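# Stow lit kits in drawers, return the signalled kit

## Task

Some or all kits on the tray have a lit lamp beside them, and each lit lamp shows its own colour. Place every kit with a lit lamp into a drawer that held nothing at the start, with no drawer getting two kits, then close all drawers completely. Kits whose lamp is dark stay on the tray. After a short while the signal tower shows one of those lamp colours. Take the kit whose lamp showed that colour back out and set it on the tray, moving no other kit, and close all drawers completely again. Nothing may rely on the robot to stay where it is at the end. Finish by opening the gripper and pulling the arm away.

## Robot and tools

ROBOT. One arm, a Doosan M1013, carrying a Robotiq 2F-140 two-finger gripper. The fingers point along the gripper's +z axis and close along its y axis. end_effector_position is the point between the pads when they are shut; closed fingertips reach about 33 mm past it, fully open ones about 9 mm. While closing, the tips creep about 24 mm further from the arm, so keep that clearance above surfaces.

FRAME. Results use the scene frame: origin on the table top right under the arm base, +z up, +y to the left when facing along +x. Positions in metres, orientation as quaternion wxyz, velocities in m/s and rad/s. The base may be tilted and the reported hand position can be off, especially far out.

JOINT ORDER. Every row and every per-joint list in a result uses this order: wrist roll (joint_6), elbow (joint_3), shoulder (joint_2), waist (joint_1), forearm roll (joint_4), wrist pitch (joint_5). Trust this order only. Joint positions and velocities are in rad and rad/s; 'Joint targets' shows what the joints are currently being driven toward.

ROW FORMAT. A row has 9 numbers, each in [-1, 1]: six joint values in the order above, then gripper position, gripper force_limit, gripper speed. The six joint values are offsets, not poses: relative to the angles at the start of the current action (not the previous row). Scale: 1.0 equals 1.398 rad for waist and shoulder, 2.097 rad for elbow, 2.622 rad for forearm roll, wrist pitch and wrist roll. Joint ranges in rad: elbow -2.792 to 2.792, all others -6.283 to 6.283. Asking a joint more than 0.010 rad beyond its end is refused; a real end may sit 0.010 rad either way from the stated one, and a 'joint sent to its limit' line means it was clipped there.

GRIPPER NUMBERS (absolute, not offsets). position: +1 fully open (140 mm), about -0.8 pads touch, -1 closes until blocked. force_limit: -1 about 14 N, 0 about 60 N, +1 about 107 N (for parts up to 40 mm). speed: -1 about 30 mm/s, 0 about 140, +1 about 250. object_status: 0 moving, 1 blocked while opening, 2 blocked while closing (a grip), 3 reached the setpoint or pads met. Grip by sending -1 and confirming status 2. To squeeze harder while gripping, raise force_limit and switch position between -1 and -0.98. position_measured is in counts: 3 open, 230 pads together, not linear in mm.

TOOLS.
execute_actions(actions): a list of up to 15 actions; each action is a table of 1 to 15 rows, one row per control step of 1/30 s, the last row held to fill 15 steps. An empty list just returns state and images. If any action is malformed, or the first one violates a joint limit against the latest state, nothing runs. Results include step readings; HELD marks steps that were cut back.
move(target, speed, blocking): target is one 9-number row whose joint offsets count from the 'Joint positions' of the latest result that listed them. speed is the top rate, in rad/s, of the joint with farthest to go: 0.01 to 2, default 0.5. All joints finish their paths together, so the hand curves; paths take 0.5 to 10 s. The gripper values are applied at the start. The 'move:' line gives the outcome (done, off_target, moving, held, fault), limits=held or none, and the joint furthest from target. blocking=false returns after 0.5 s; then use wait or stop before sending any more motion.
wait(seconds): 0 to 10, holds the last command; returns early if a move ends.
stop(): brakes a running move; needs stopping room.
zoom_image(camera, region): camera is cam_head_left (896x504), cam_head_right (896x504) or cam_wrist (504x504); region is [x0, y0, x1, y1] in pixels from the top-left, at most 504 by 504.
read_manual(section): licence texts only.
finished_scene(scene): ends the current scene by its number; irreversible, and the result says whether the job succeeded.

MOTION LIMITS. Joint target rates are capped (2.09 rad/s waist and shoulder, 3.14 elbow, 3.93 the rest) with 0.3 s ramp-up. Targets are kept within a lead of the measured angle (0.456 rad waist/shoulder, 0.683 elbow, 0.854 wrist joints), and a step that would push the hand more than 70 mm from its measured spot is scaled back. Large moves can therefore need several actions; finish an incomplete motion in the next call. 'joint command not followed' means the clearance check altered targets.

SAFETY. The arm is stiff: aiming even slightly past a firm contact can trip a fault. Torque at load limits (waist 309, shoulder 309, elbow 145, wrist joints 40.9 N m, held weight included) or an outside force of 144 N stops the arm for 10 s and drops the rest of the call. Holding loads heats motors; a MOTOR HOT warning precedes an over-temperature stop. Approach drawers and kits slowly, avoid slamming drawers, dropping kits, or knocking anything off the table, which fails the job. Expect occasional tugs on a held part or nudges to loose items. At the end, open the gripper and back away so nothing is held in place by the robot.

Each tool is called after "Request:" by a JSON object that holds its "op" and its "data", one argument or row to a line.

## Session

Request:
{"op": "execute_actions", "data": {
  "actions": []
}}

Scene clock: 0.00 s.
end_effector_position=(+1.1578, -0.2034, +0.1842) position_measured=3 object_status=3 end_effector_quat_wxyz=(+0.049, +0.382, +0.911, +0.146) end_effector_velocity=(+0.000, +0.000, +0.000) end_effector_angular_velocity=(+0.001, -0.001, +0.000)
Joint names: [wrist roll, elbow, shoulder, waist, forearm roll, wrist pitch]
Joint positions: [-1.079  0.409  1.162 -0.296  0.295  1.448]
Joint velocities: [-0.     0.    -0.    -0.     0.001 -0.   ]
Joint targets: [-1.079 0.409 1.162 -0.296 0.295 1.448]

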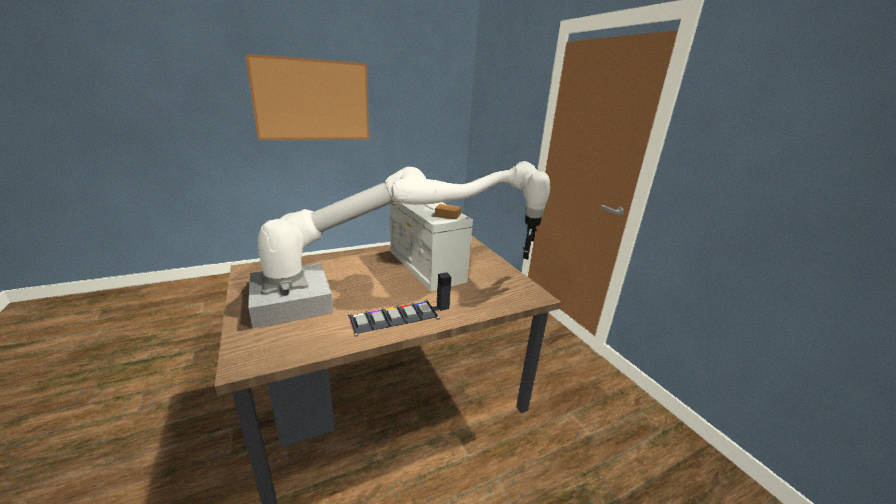

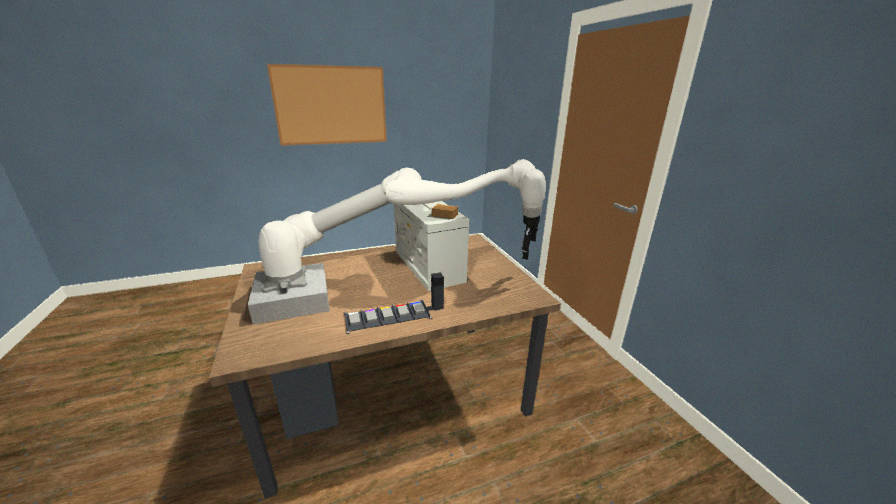

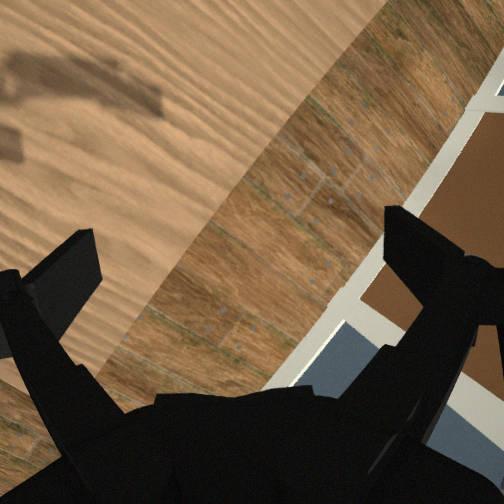

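Request:
{"op": "zoom_image", "data": {
  "camera": "cam_head_left",
  "region": [330,190,500,340]
}}

Request:
{"op": "zoom_image", "data": {
  "camera": "cam_head_right",
  "region": [335,285,455,345]
}}

Region (330, 190, 500, 340) of cam_head_left's 896x504 image, scaled by 2.965, with more detail than that image has; it fills the top 445 rows of this view, and the rest is white.

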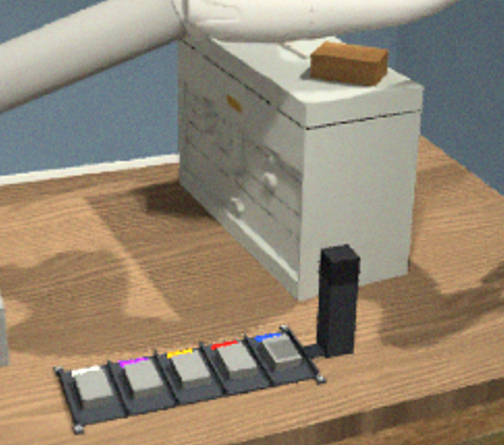

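Region (335, 285, 455, 345) of cam_head_right's 896x504 image, scaled by 4.200, with more detail than that image has.

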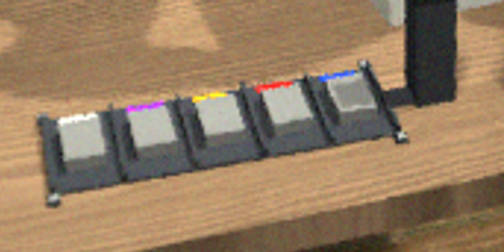

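Request:
{"op": "move", "data": {
  "target": [0.5,0.282,-0.617,0.1,-0.1125,-0.1,0.4,0,0],
  "speed": 1.8
}}

Request:
{"op": "move", "data": {
  "target": [0.522,0.45,-0.515,0.17,0,-0.15,0.4,0,0],
  "speed": 1.8
}}

Request:
{"op": "move", "data": {
  "target": [0,0.322,0,0,0,-0.264,1,0,0],
  "speed": 1.5
}}

Scene clock: 11.00 s.
end_effector_position=(+0.9186, -0.0915, +0.7302) position_measured=78 object_status=3 end_effector_quat_wxyz=(+0.224, +0.781, +0.533, +0.234) end_effector_velocity=(-0.001, +0.000, +0.002) end_effector_angular_velocity=(-0.000, -0.001, -0.000)
Joint names: [wrist roll, elbow, shoulder, waist, forearm roll, wrist pitch]
Joint positions: [ 0.232  1.001  0.3   -0.156 -0.     1.185]
Joint velocities: [ 0.001  0.    -0.002  0.    -0.001  0.   ]
Joint targets: [0.232 1.001 0.300 -0.156 -0.000 1.185]
move: done; limits=none; farthest joint: the waist, 0.000 radians from its target (0.140 radians at the start)

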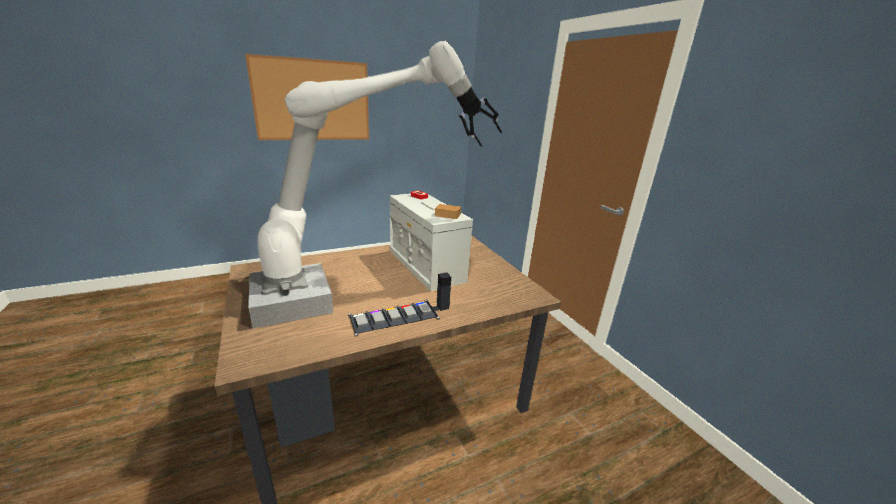

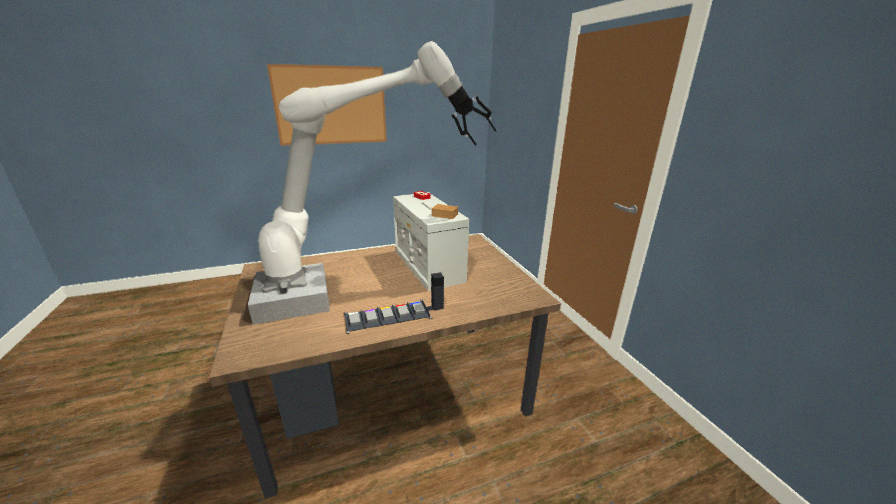

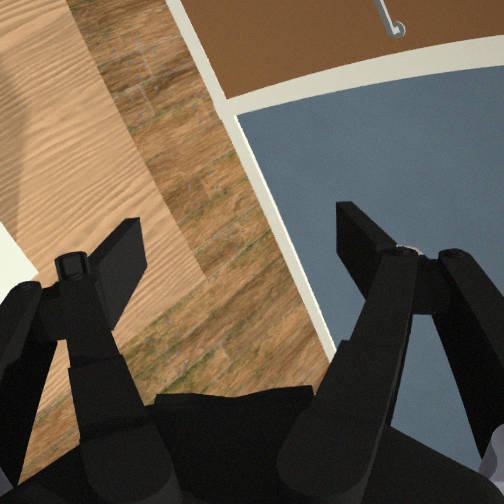

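Scene clock: 12.53 s.
end_effector_position=(+0.5435, +0.0920, +0.6153) position_measured=78 object_status=3 end_effector_quat_wxyz=(-0.018, +0.915, +0.031, +0.401) end_effector_velocity=(-0.000, +0.000, +0.001) end_effector_angular_velocity=(+0.002, -0.002, -0.001)
Joint names: [wrist roll, elbow, shoulder, waist, forearm roll, wrist pitch]
Joint positions: [ 1.6    1.944 -0.42   0.082 -0.     0.792]
Joint velocities: [ 0.002  0.001 -0.002  0.    -0.    -0.001]
Joint targets: [1.600 1.944 -0.420 0.082 -0.000 0.792]
move: done; limits=none; farthest joint: the waist, 0.000 radians from its target (0.238 radians at the start)

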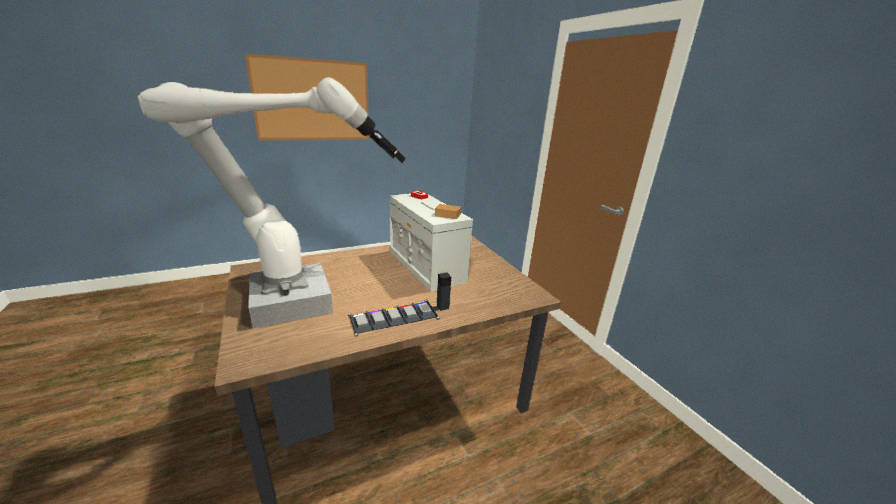

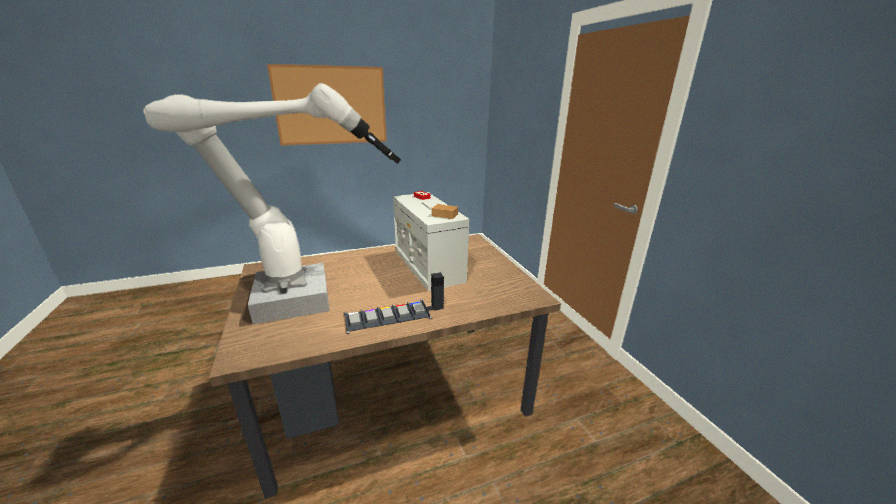

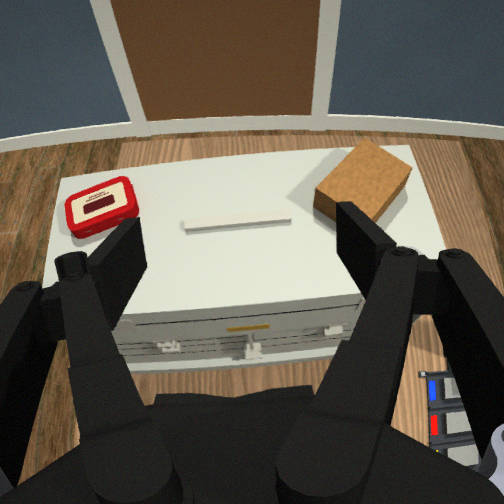

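Scene clock: 13.77 s.
end_effector_position=(+0.4420, +0.0776, +0.2647) position_measured=3 object_status=3 end_effector_quat_wxyz=(-0.018, +0.912, +0.031, +0.408) end_effector_velocity=(-0.000, -0.000, -0.001) end_effector_angular_velocity=(+0.001, +0.000, -0.001)
Joint names: [wrist roll, elbow, shoulder, waist, forearm roll, wrist pitch]
Joint positions: [ 1.6    2.62  -0.42   0.082 -0.     0.1  ]
Joint velocities: [ 0.     0.001  0.    -0.     0.001 -0.001]
Joint targets: [1.600 2.620 -0.420 0.082 -0.000 0.100]
move: done; limits=none; farthest joint: the waist, 0.000 radians from its target (0.000 radians at the start)

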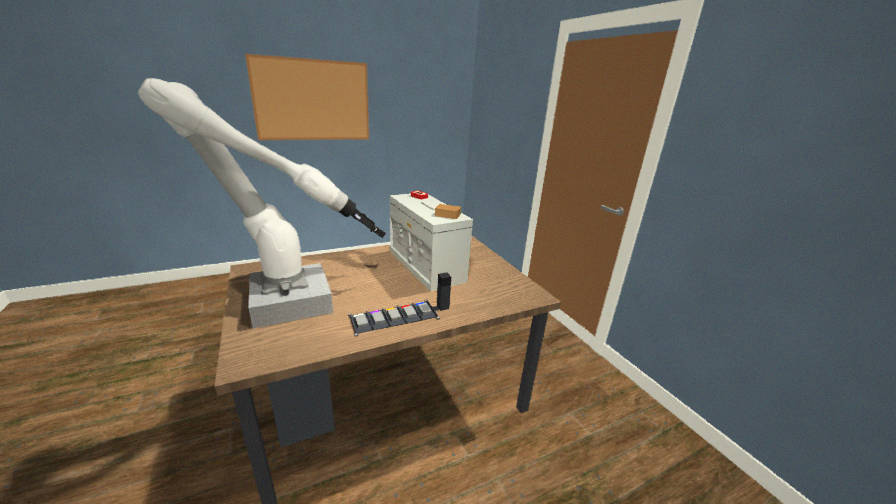

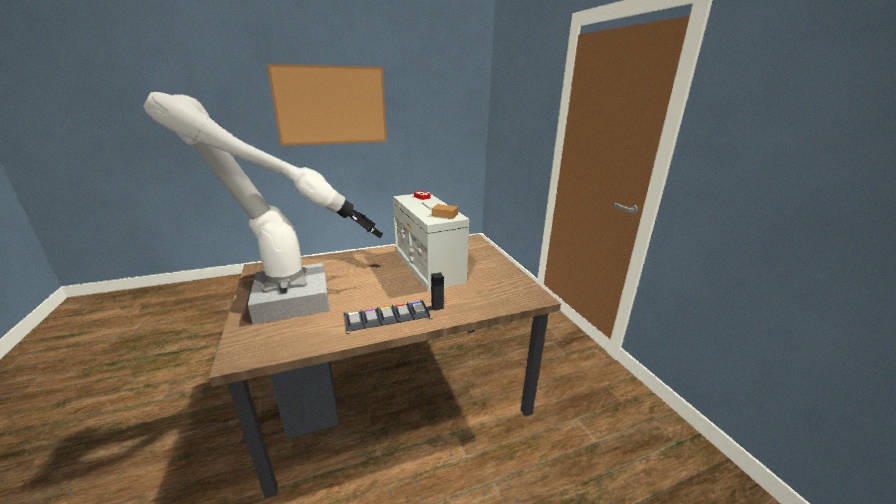

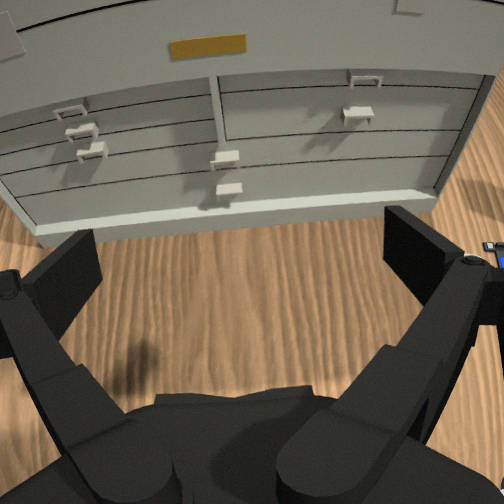

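Request:
{"op": "move", "data": {
  "target": [0,-0.0963,0.3536,0.0086,0,0.0098,-0.1,-0.3,0],
  "speed": 0.9
}}

Scene clock: 22.50 s.
end_effector_position=(+0.5440, +0.0917, +0.1341) position_measured=141 object_status=3 end_effector_quat_wxyz=(-0.010, +0.965, +0.038, +0.259) end_effector_velocity=(+0.000, -0.000, -0.001) end_effector_angular_velocity=(-0.000, +0.002, -0.000)
Joint names: [wrist roll, elbow, shoulder, waist, forearm roll, wrist pitch]
Joint positions: [ 1.6    2.418  0.074  0.094 -0.     0.126]
Joint velocities: [-0.    -0.     0.002 -0.     0.     0.   ]
Joint targets: [1.600 2.418 0.074 0.094 -0.000 0.126]
move: done; limits=none; farthest joint: the waist, 0.000 radians from its target (0.012 radians at the start)

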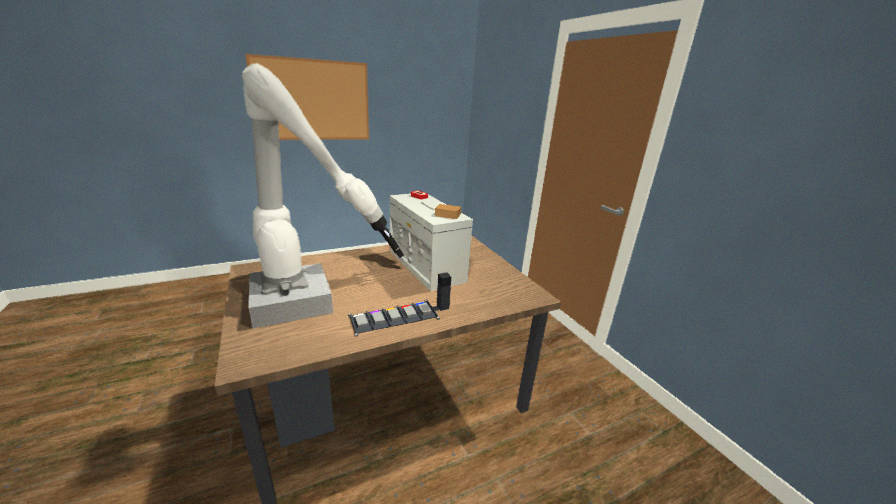

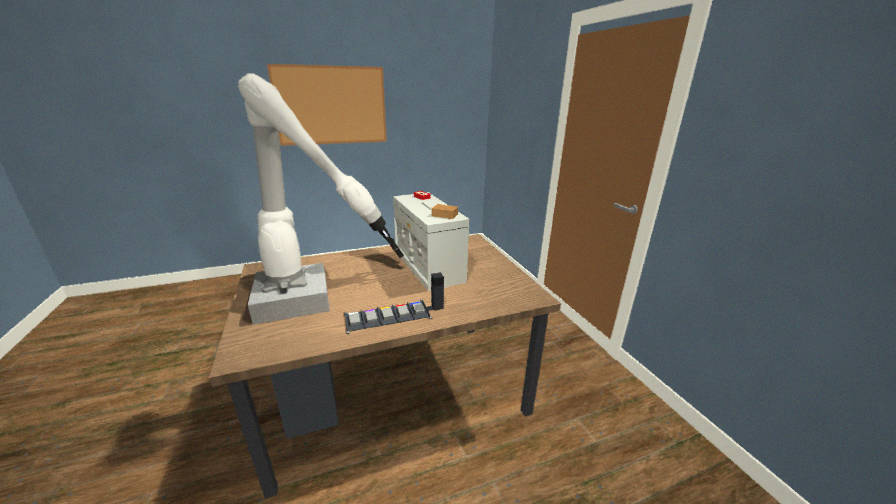

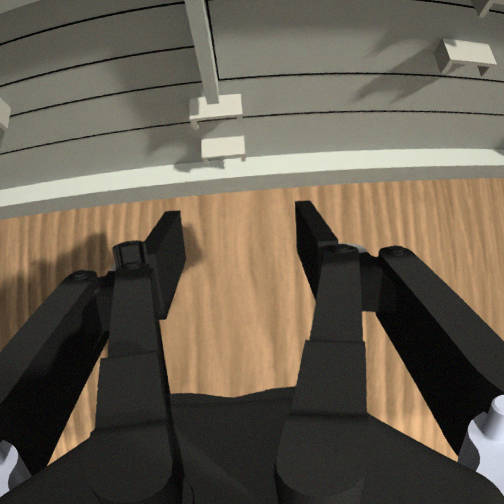

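Request:
{"op": "move", "data": {
  "target": [0.004,-0.0283,0.0358,0.0072,0,0.0035,-0.1,-0.3,0],
  "speed": 0.25
}}

Scene clock: 27.20 s.
end_effector_position=(+0.5778, +0.1012, +0.1341) position_measured=141 object_status=3 end_effector_quat_wxyz=(-0.013, +0.965, +0.038, +0.259) end_effector_velocity=(+0.001, +0.000, -0.000) end_effector_angular_velocity=(+0.000, -0.001, -0.000)
Joint names: [wrist roll, elbow, shoulder, waist, forearm roll, wrist pitch]
Joint positions: [ 1.611  2.358  0.124  0.104 -0.     0.135]
Joint velocities: [ 0.    -0.001  0.001  0.     0.    -0.001]
Joint targets: [1.611 2.358 0.124 0.104 -0.000 0.135]
move: done; limits=none; farthest joint: the waist, 0.000 radians from its target (0.010 radians at the start)

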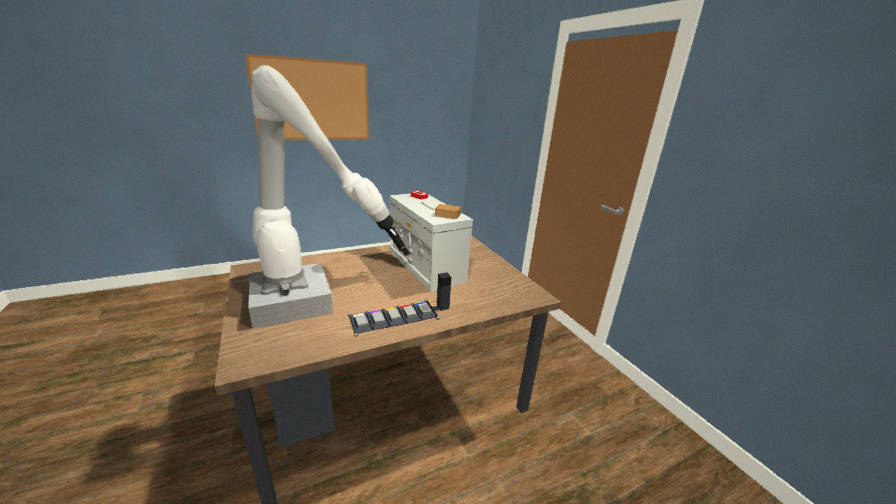

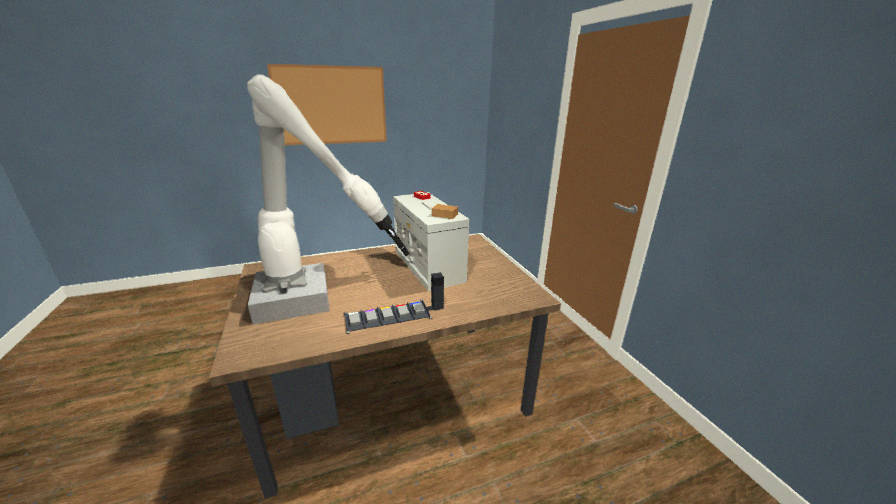

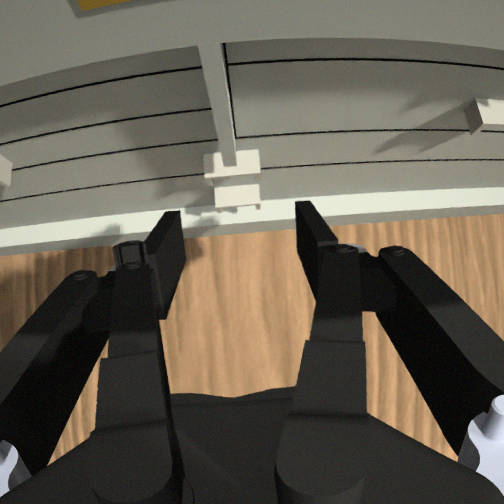

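Request:
{"op": "move", "data": {
  "target": [0,-0.0173,0.0209,0.001,0,0.0027,-0.1,-0.3,0],
  "speed": 0.15
}}

Scene clock: 30.20 s.
end_effector_position=(+0.5986, +0.1044, +0.1341) position_measured=141 object_status=3 end_effector_quat_wxyz=(-0.013, +0.965, +0.038, +0.259) end_effector_velocity=(+0.000, +0.000, +0.000) end_effector_angular_velocity=(+0.000, -0.000, -0.000)
Joint names: [wrist roll, elbow, shoulder, waist, forearm roll, wrist pitch]
Joint positions: [ 1.611  2.322  0.153  0.105 -0.     0.142]
Joint velocities: [ 0.001 -0.001  0.     0.    -0.     0.   ]
Joint targets: [1.611 2.322 0.153 0.105 -0.000 0.142]
move: done; limits=none; farthest joint: the waist, 0.000 radians from its target (0.002 radians at the start)

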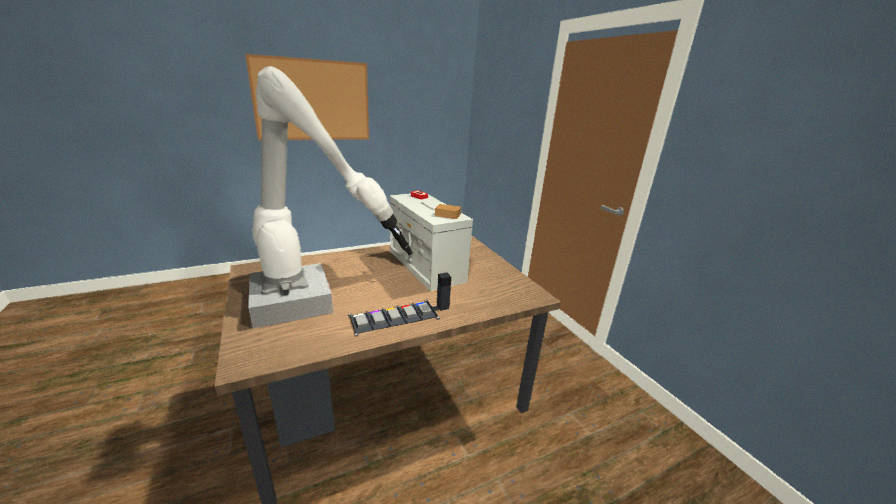

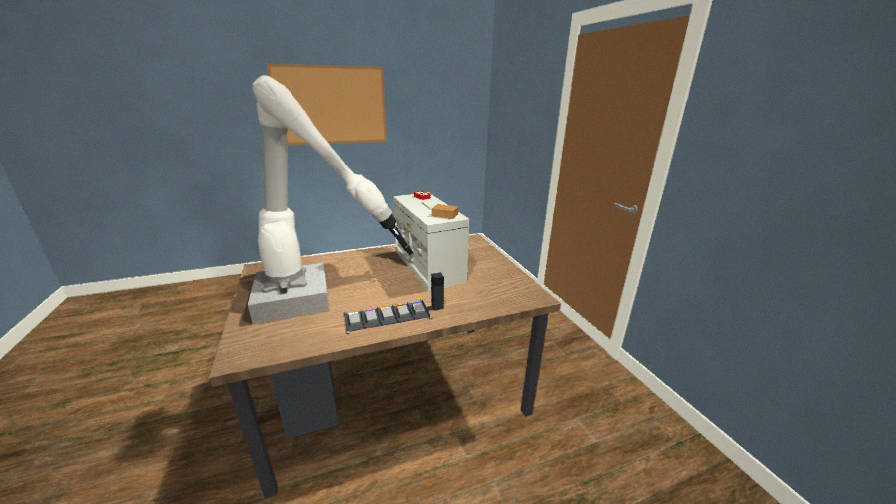

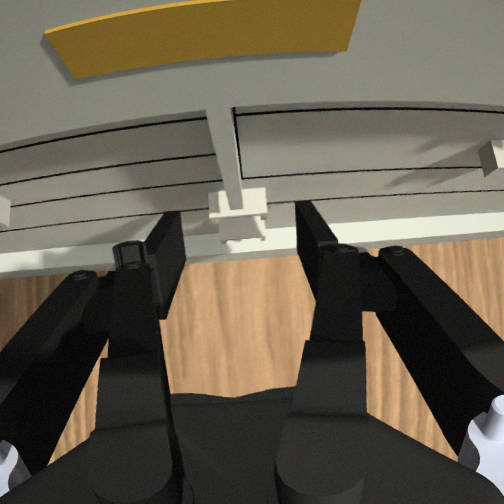

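Request:
{"op": "move", "data": {
  "target": [0,0,0,0,0,0,-1,-0.3,0]
}}

Request:
{"op": "move", "data": {
  "target": [0,0.0559,-0.0705,0.001,0,-0.0071,-1,-0.3,0],
  "speed": 0.25
}}

Scene clock: 33.80 s.
end_effector_position=(+0.5986, +0.1044, +0.1341) position_measured=192 object_status=2 end_effector_quat_wxyz=(-0.013, +0.965, +0.038, +0.259) end_effector_velocity=(-0.000, -0.000, +0.000) end_effector_angular_velocity=(-0.000, +0.000, +0.000)
Joint names: [wrist roll, elbow, shoulder, waist, forearm roll, wrist pitch]
Joint positions: [ 1.611  2.322  0.153  0.105 -0.     0.142]
Joint velocities: [-0.    -0.    -0.    -0.    -0.     0.001]
Joint targets: [1.611 2.322 0.153 0.105 -0.000 0.142]
move: done; limits=none; farthest joint: the waist, 0.000 radians from its target (0.000 radians at the start)

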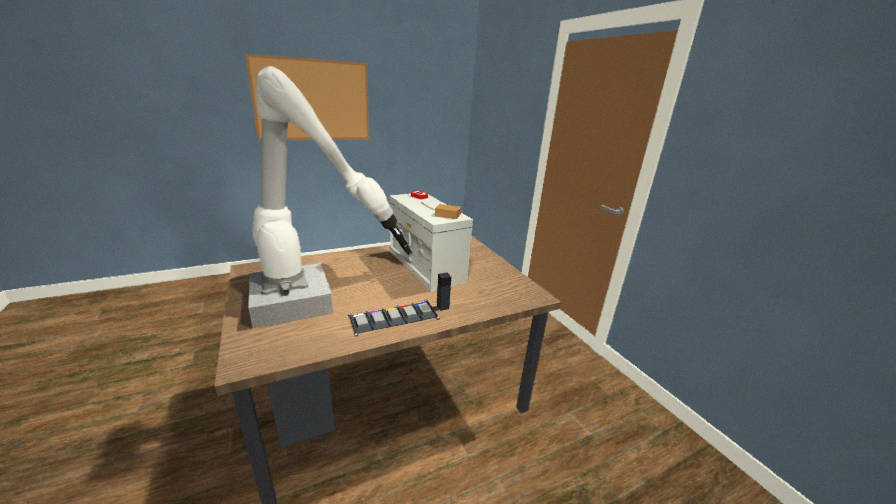

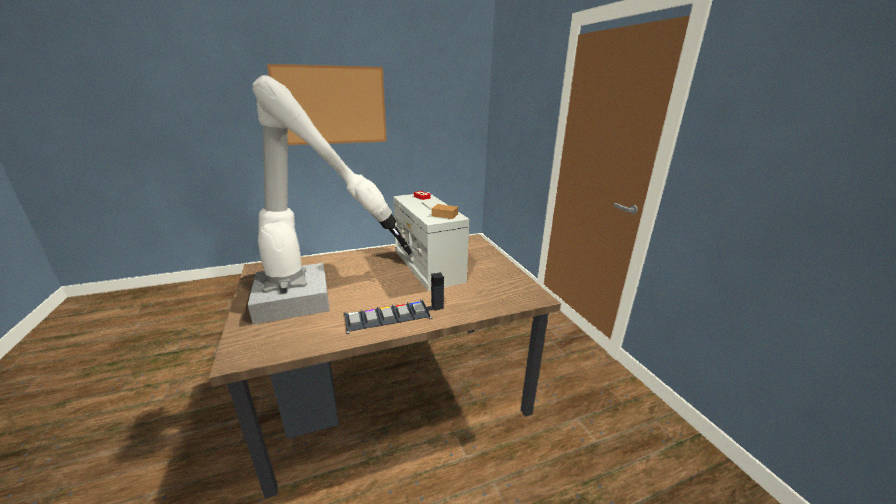

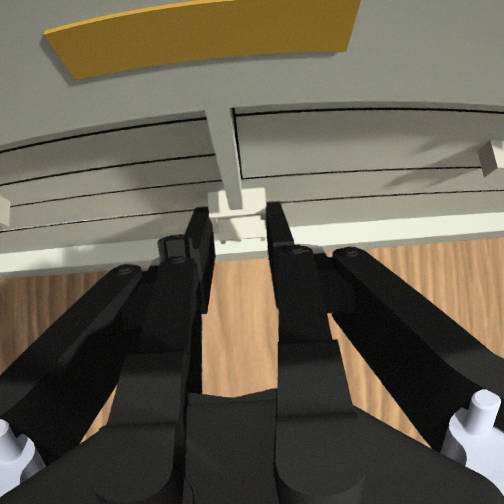

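Scene clock: 34.63 s.
end_effector_position=(+0.5299, +0.0973, +0.1340) position_measured=192 object_status=2 end_effector_quat_wxyz=(-0.013, +0.965, +0.039, +0.259) end_effector_velocity=(-0.001, -0.000, -0.000) end_effector_angular_velocity=(+0.000, +0.001, -0.001)
Joint names: [wrist roll, elbow, shoulder, waist, forearm roll, wrist pitch]
Joint positions: [ 1.611  2.439  0.055  0.107 -0.     0.123]
Joint velocities: [ 0.001  0.001 -0.001  0.     0.     0.   ]
Joint targets: [1.611 2.439 0.055 0.106 -0.000 0.124]
move: done; limits=none; farthest joint: the waist, 0.000 radians from its target (0.001 radians at the start)

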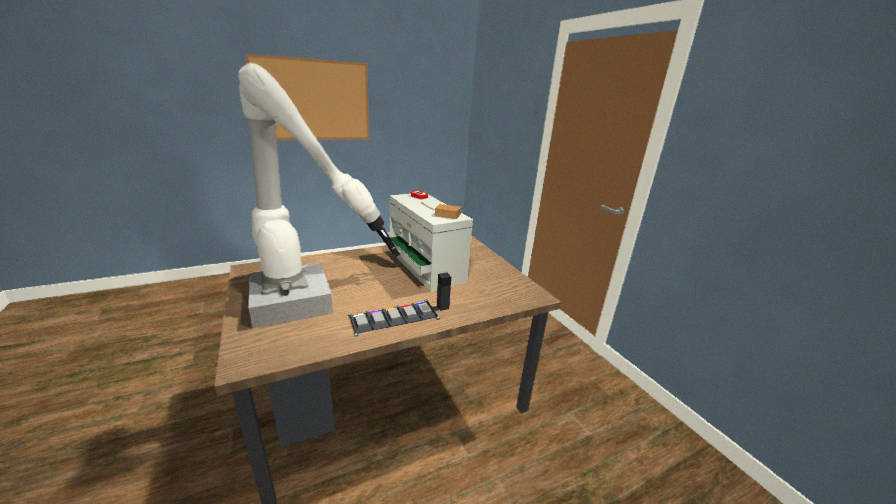

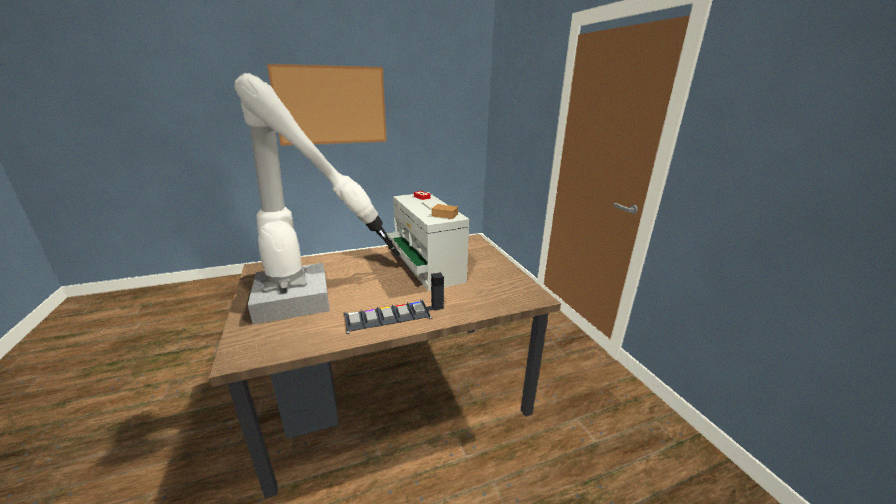

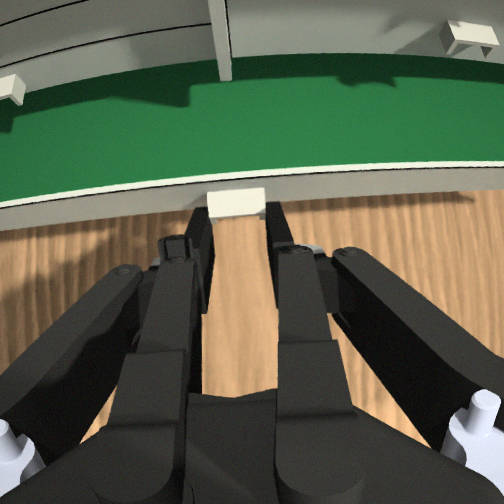

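Request:
{"op": "move", "data": {
  "target": [0.001,0.0532,-0.0798,0.004,0,0,-1,-0.3,0],
  "speed": 0.25
}}

Request:
{"op": "move", "data": {
  "target": [0,0,0,0,0,0,-0.1,-0.3,0]
}}

Scene clock: 37.70 s.
end_effector_position=(+0.4608, +0.0918, +0.1340) position_measured=192 object_status=2 end_effector_quat_wxyz=(-0.014, +0.965, +0.040, +0.259) end_effector_velocity=(-0.000, +0.000, +0.000) end_effector_angular_velocity=(-0.000, -0.001, +0.001)
Joint names: [wrist roll, elbow, shoulder, waist, forearm roll, wrist pitch]
Joint positions: [ 1.613  2.551 -0.057  0.112 -0.     0.123]
Joint velocities: [ 0.     0.001 -0.001  0.    -0.001 -0.001]
Joint targets: [1.613 2.551 -0.057 0.112 -0.000 0.123]
move: done; limits=none; farthest joint: the waist, 0.000 radians from its target (0.006 radians at the start)

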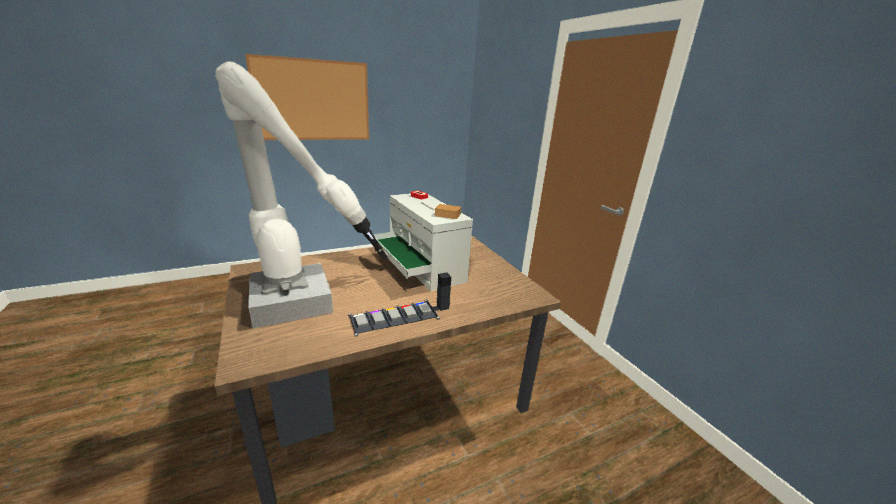

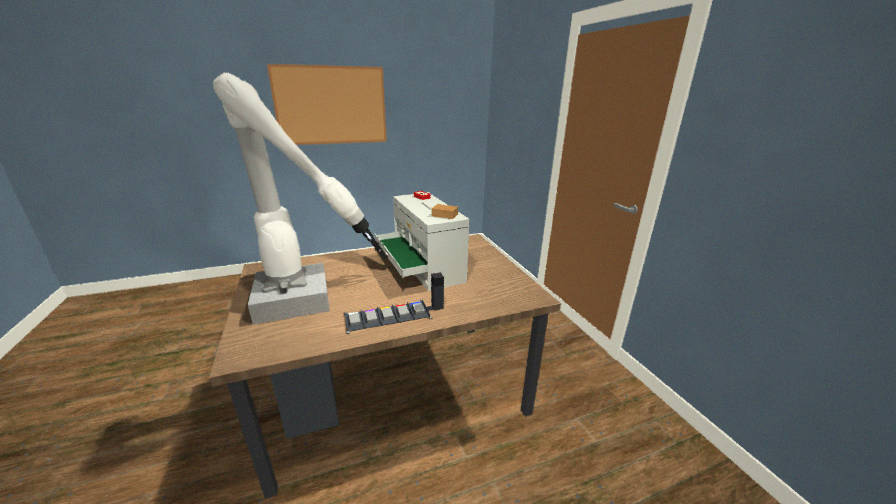

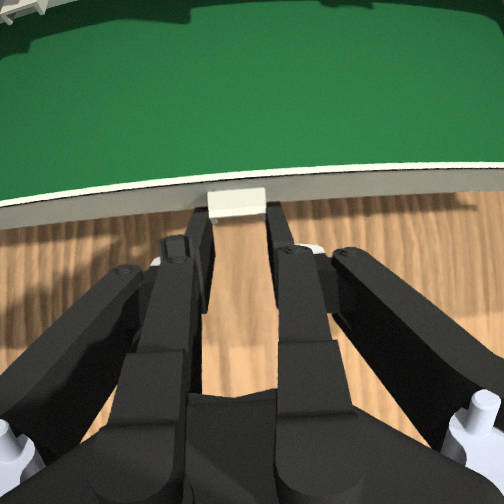

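Scene clock: 38.20 s.
end_effector_position=(+0.4608, +0.0918, +0.1340) position_measured=141 object_status=3 end_effector_quat_wxyz=(-0.014, +0.965, +0.040, +0.259) end_effector_velocity=(-0.000, -0.000, -0.000) end_effector_angular_velocity=(-0.001, +0.001, +0.001)
Joint names: [wrist roll, elbow, shoulder, waist, forearm roll, wrist pitch]
Joint positions: [ 1.613  2.551 -0.057  0.112 -0.     0.123]
Joint velocities: [-0.001  0.     0.     0.    -0.     0.001]
Joint targets: [1.613 2.551 -0.057 0.112 -0.000 0.123]
move: done; limits=none; farthest joint: the waist, 0.000 radians from its target (0.000 radians at the start)

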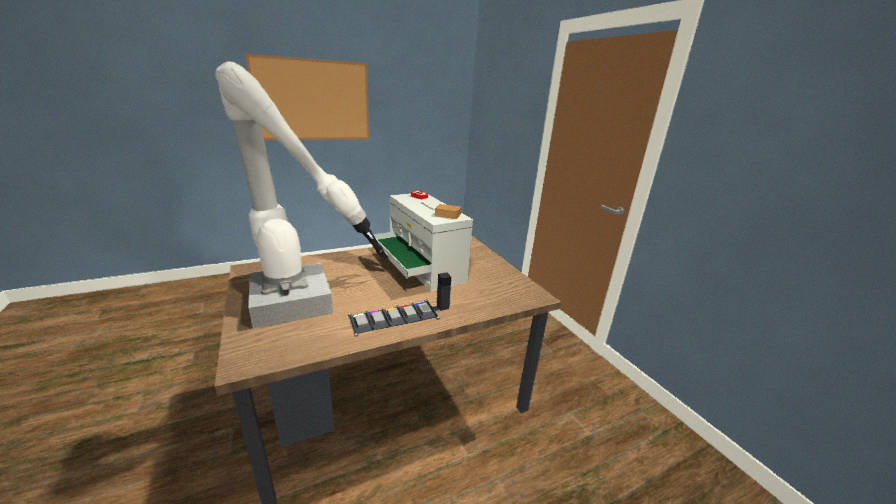

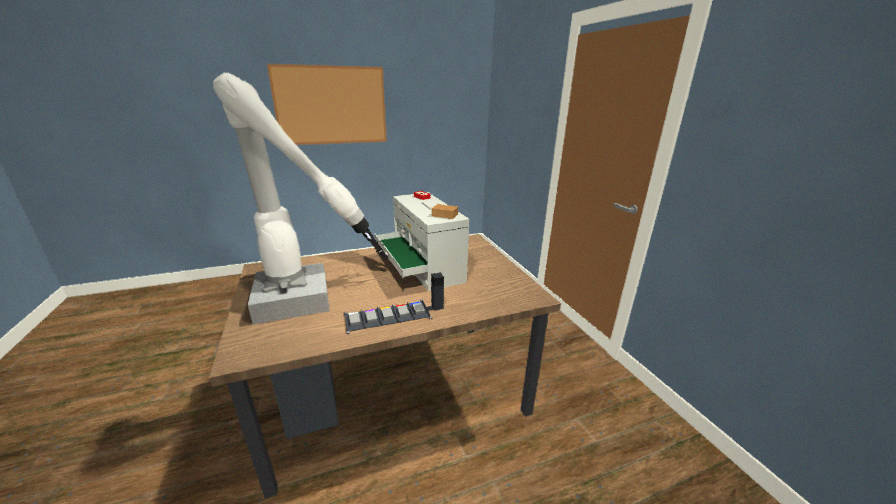

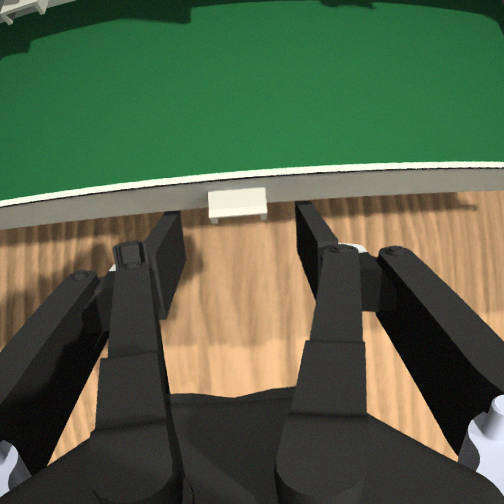

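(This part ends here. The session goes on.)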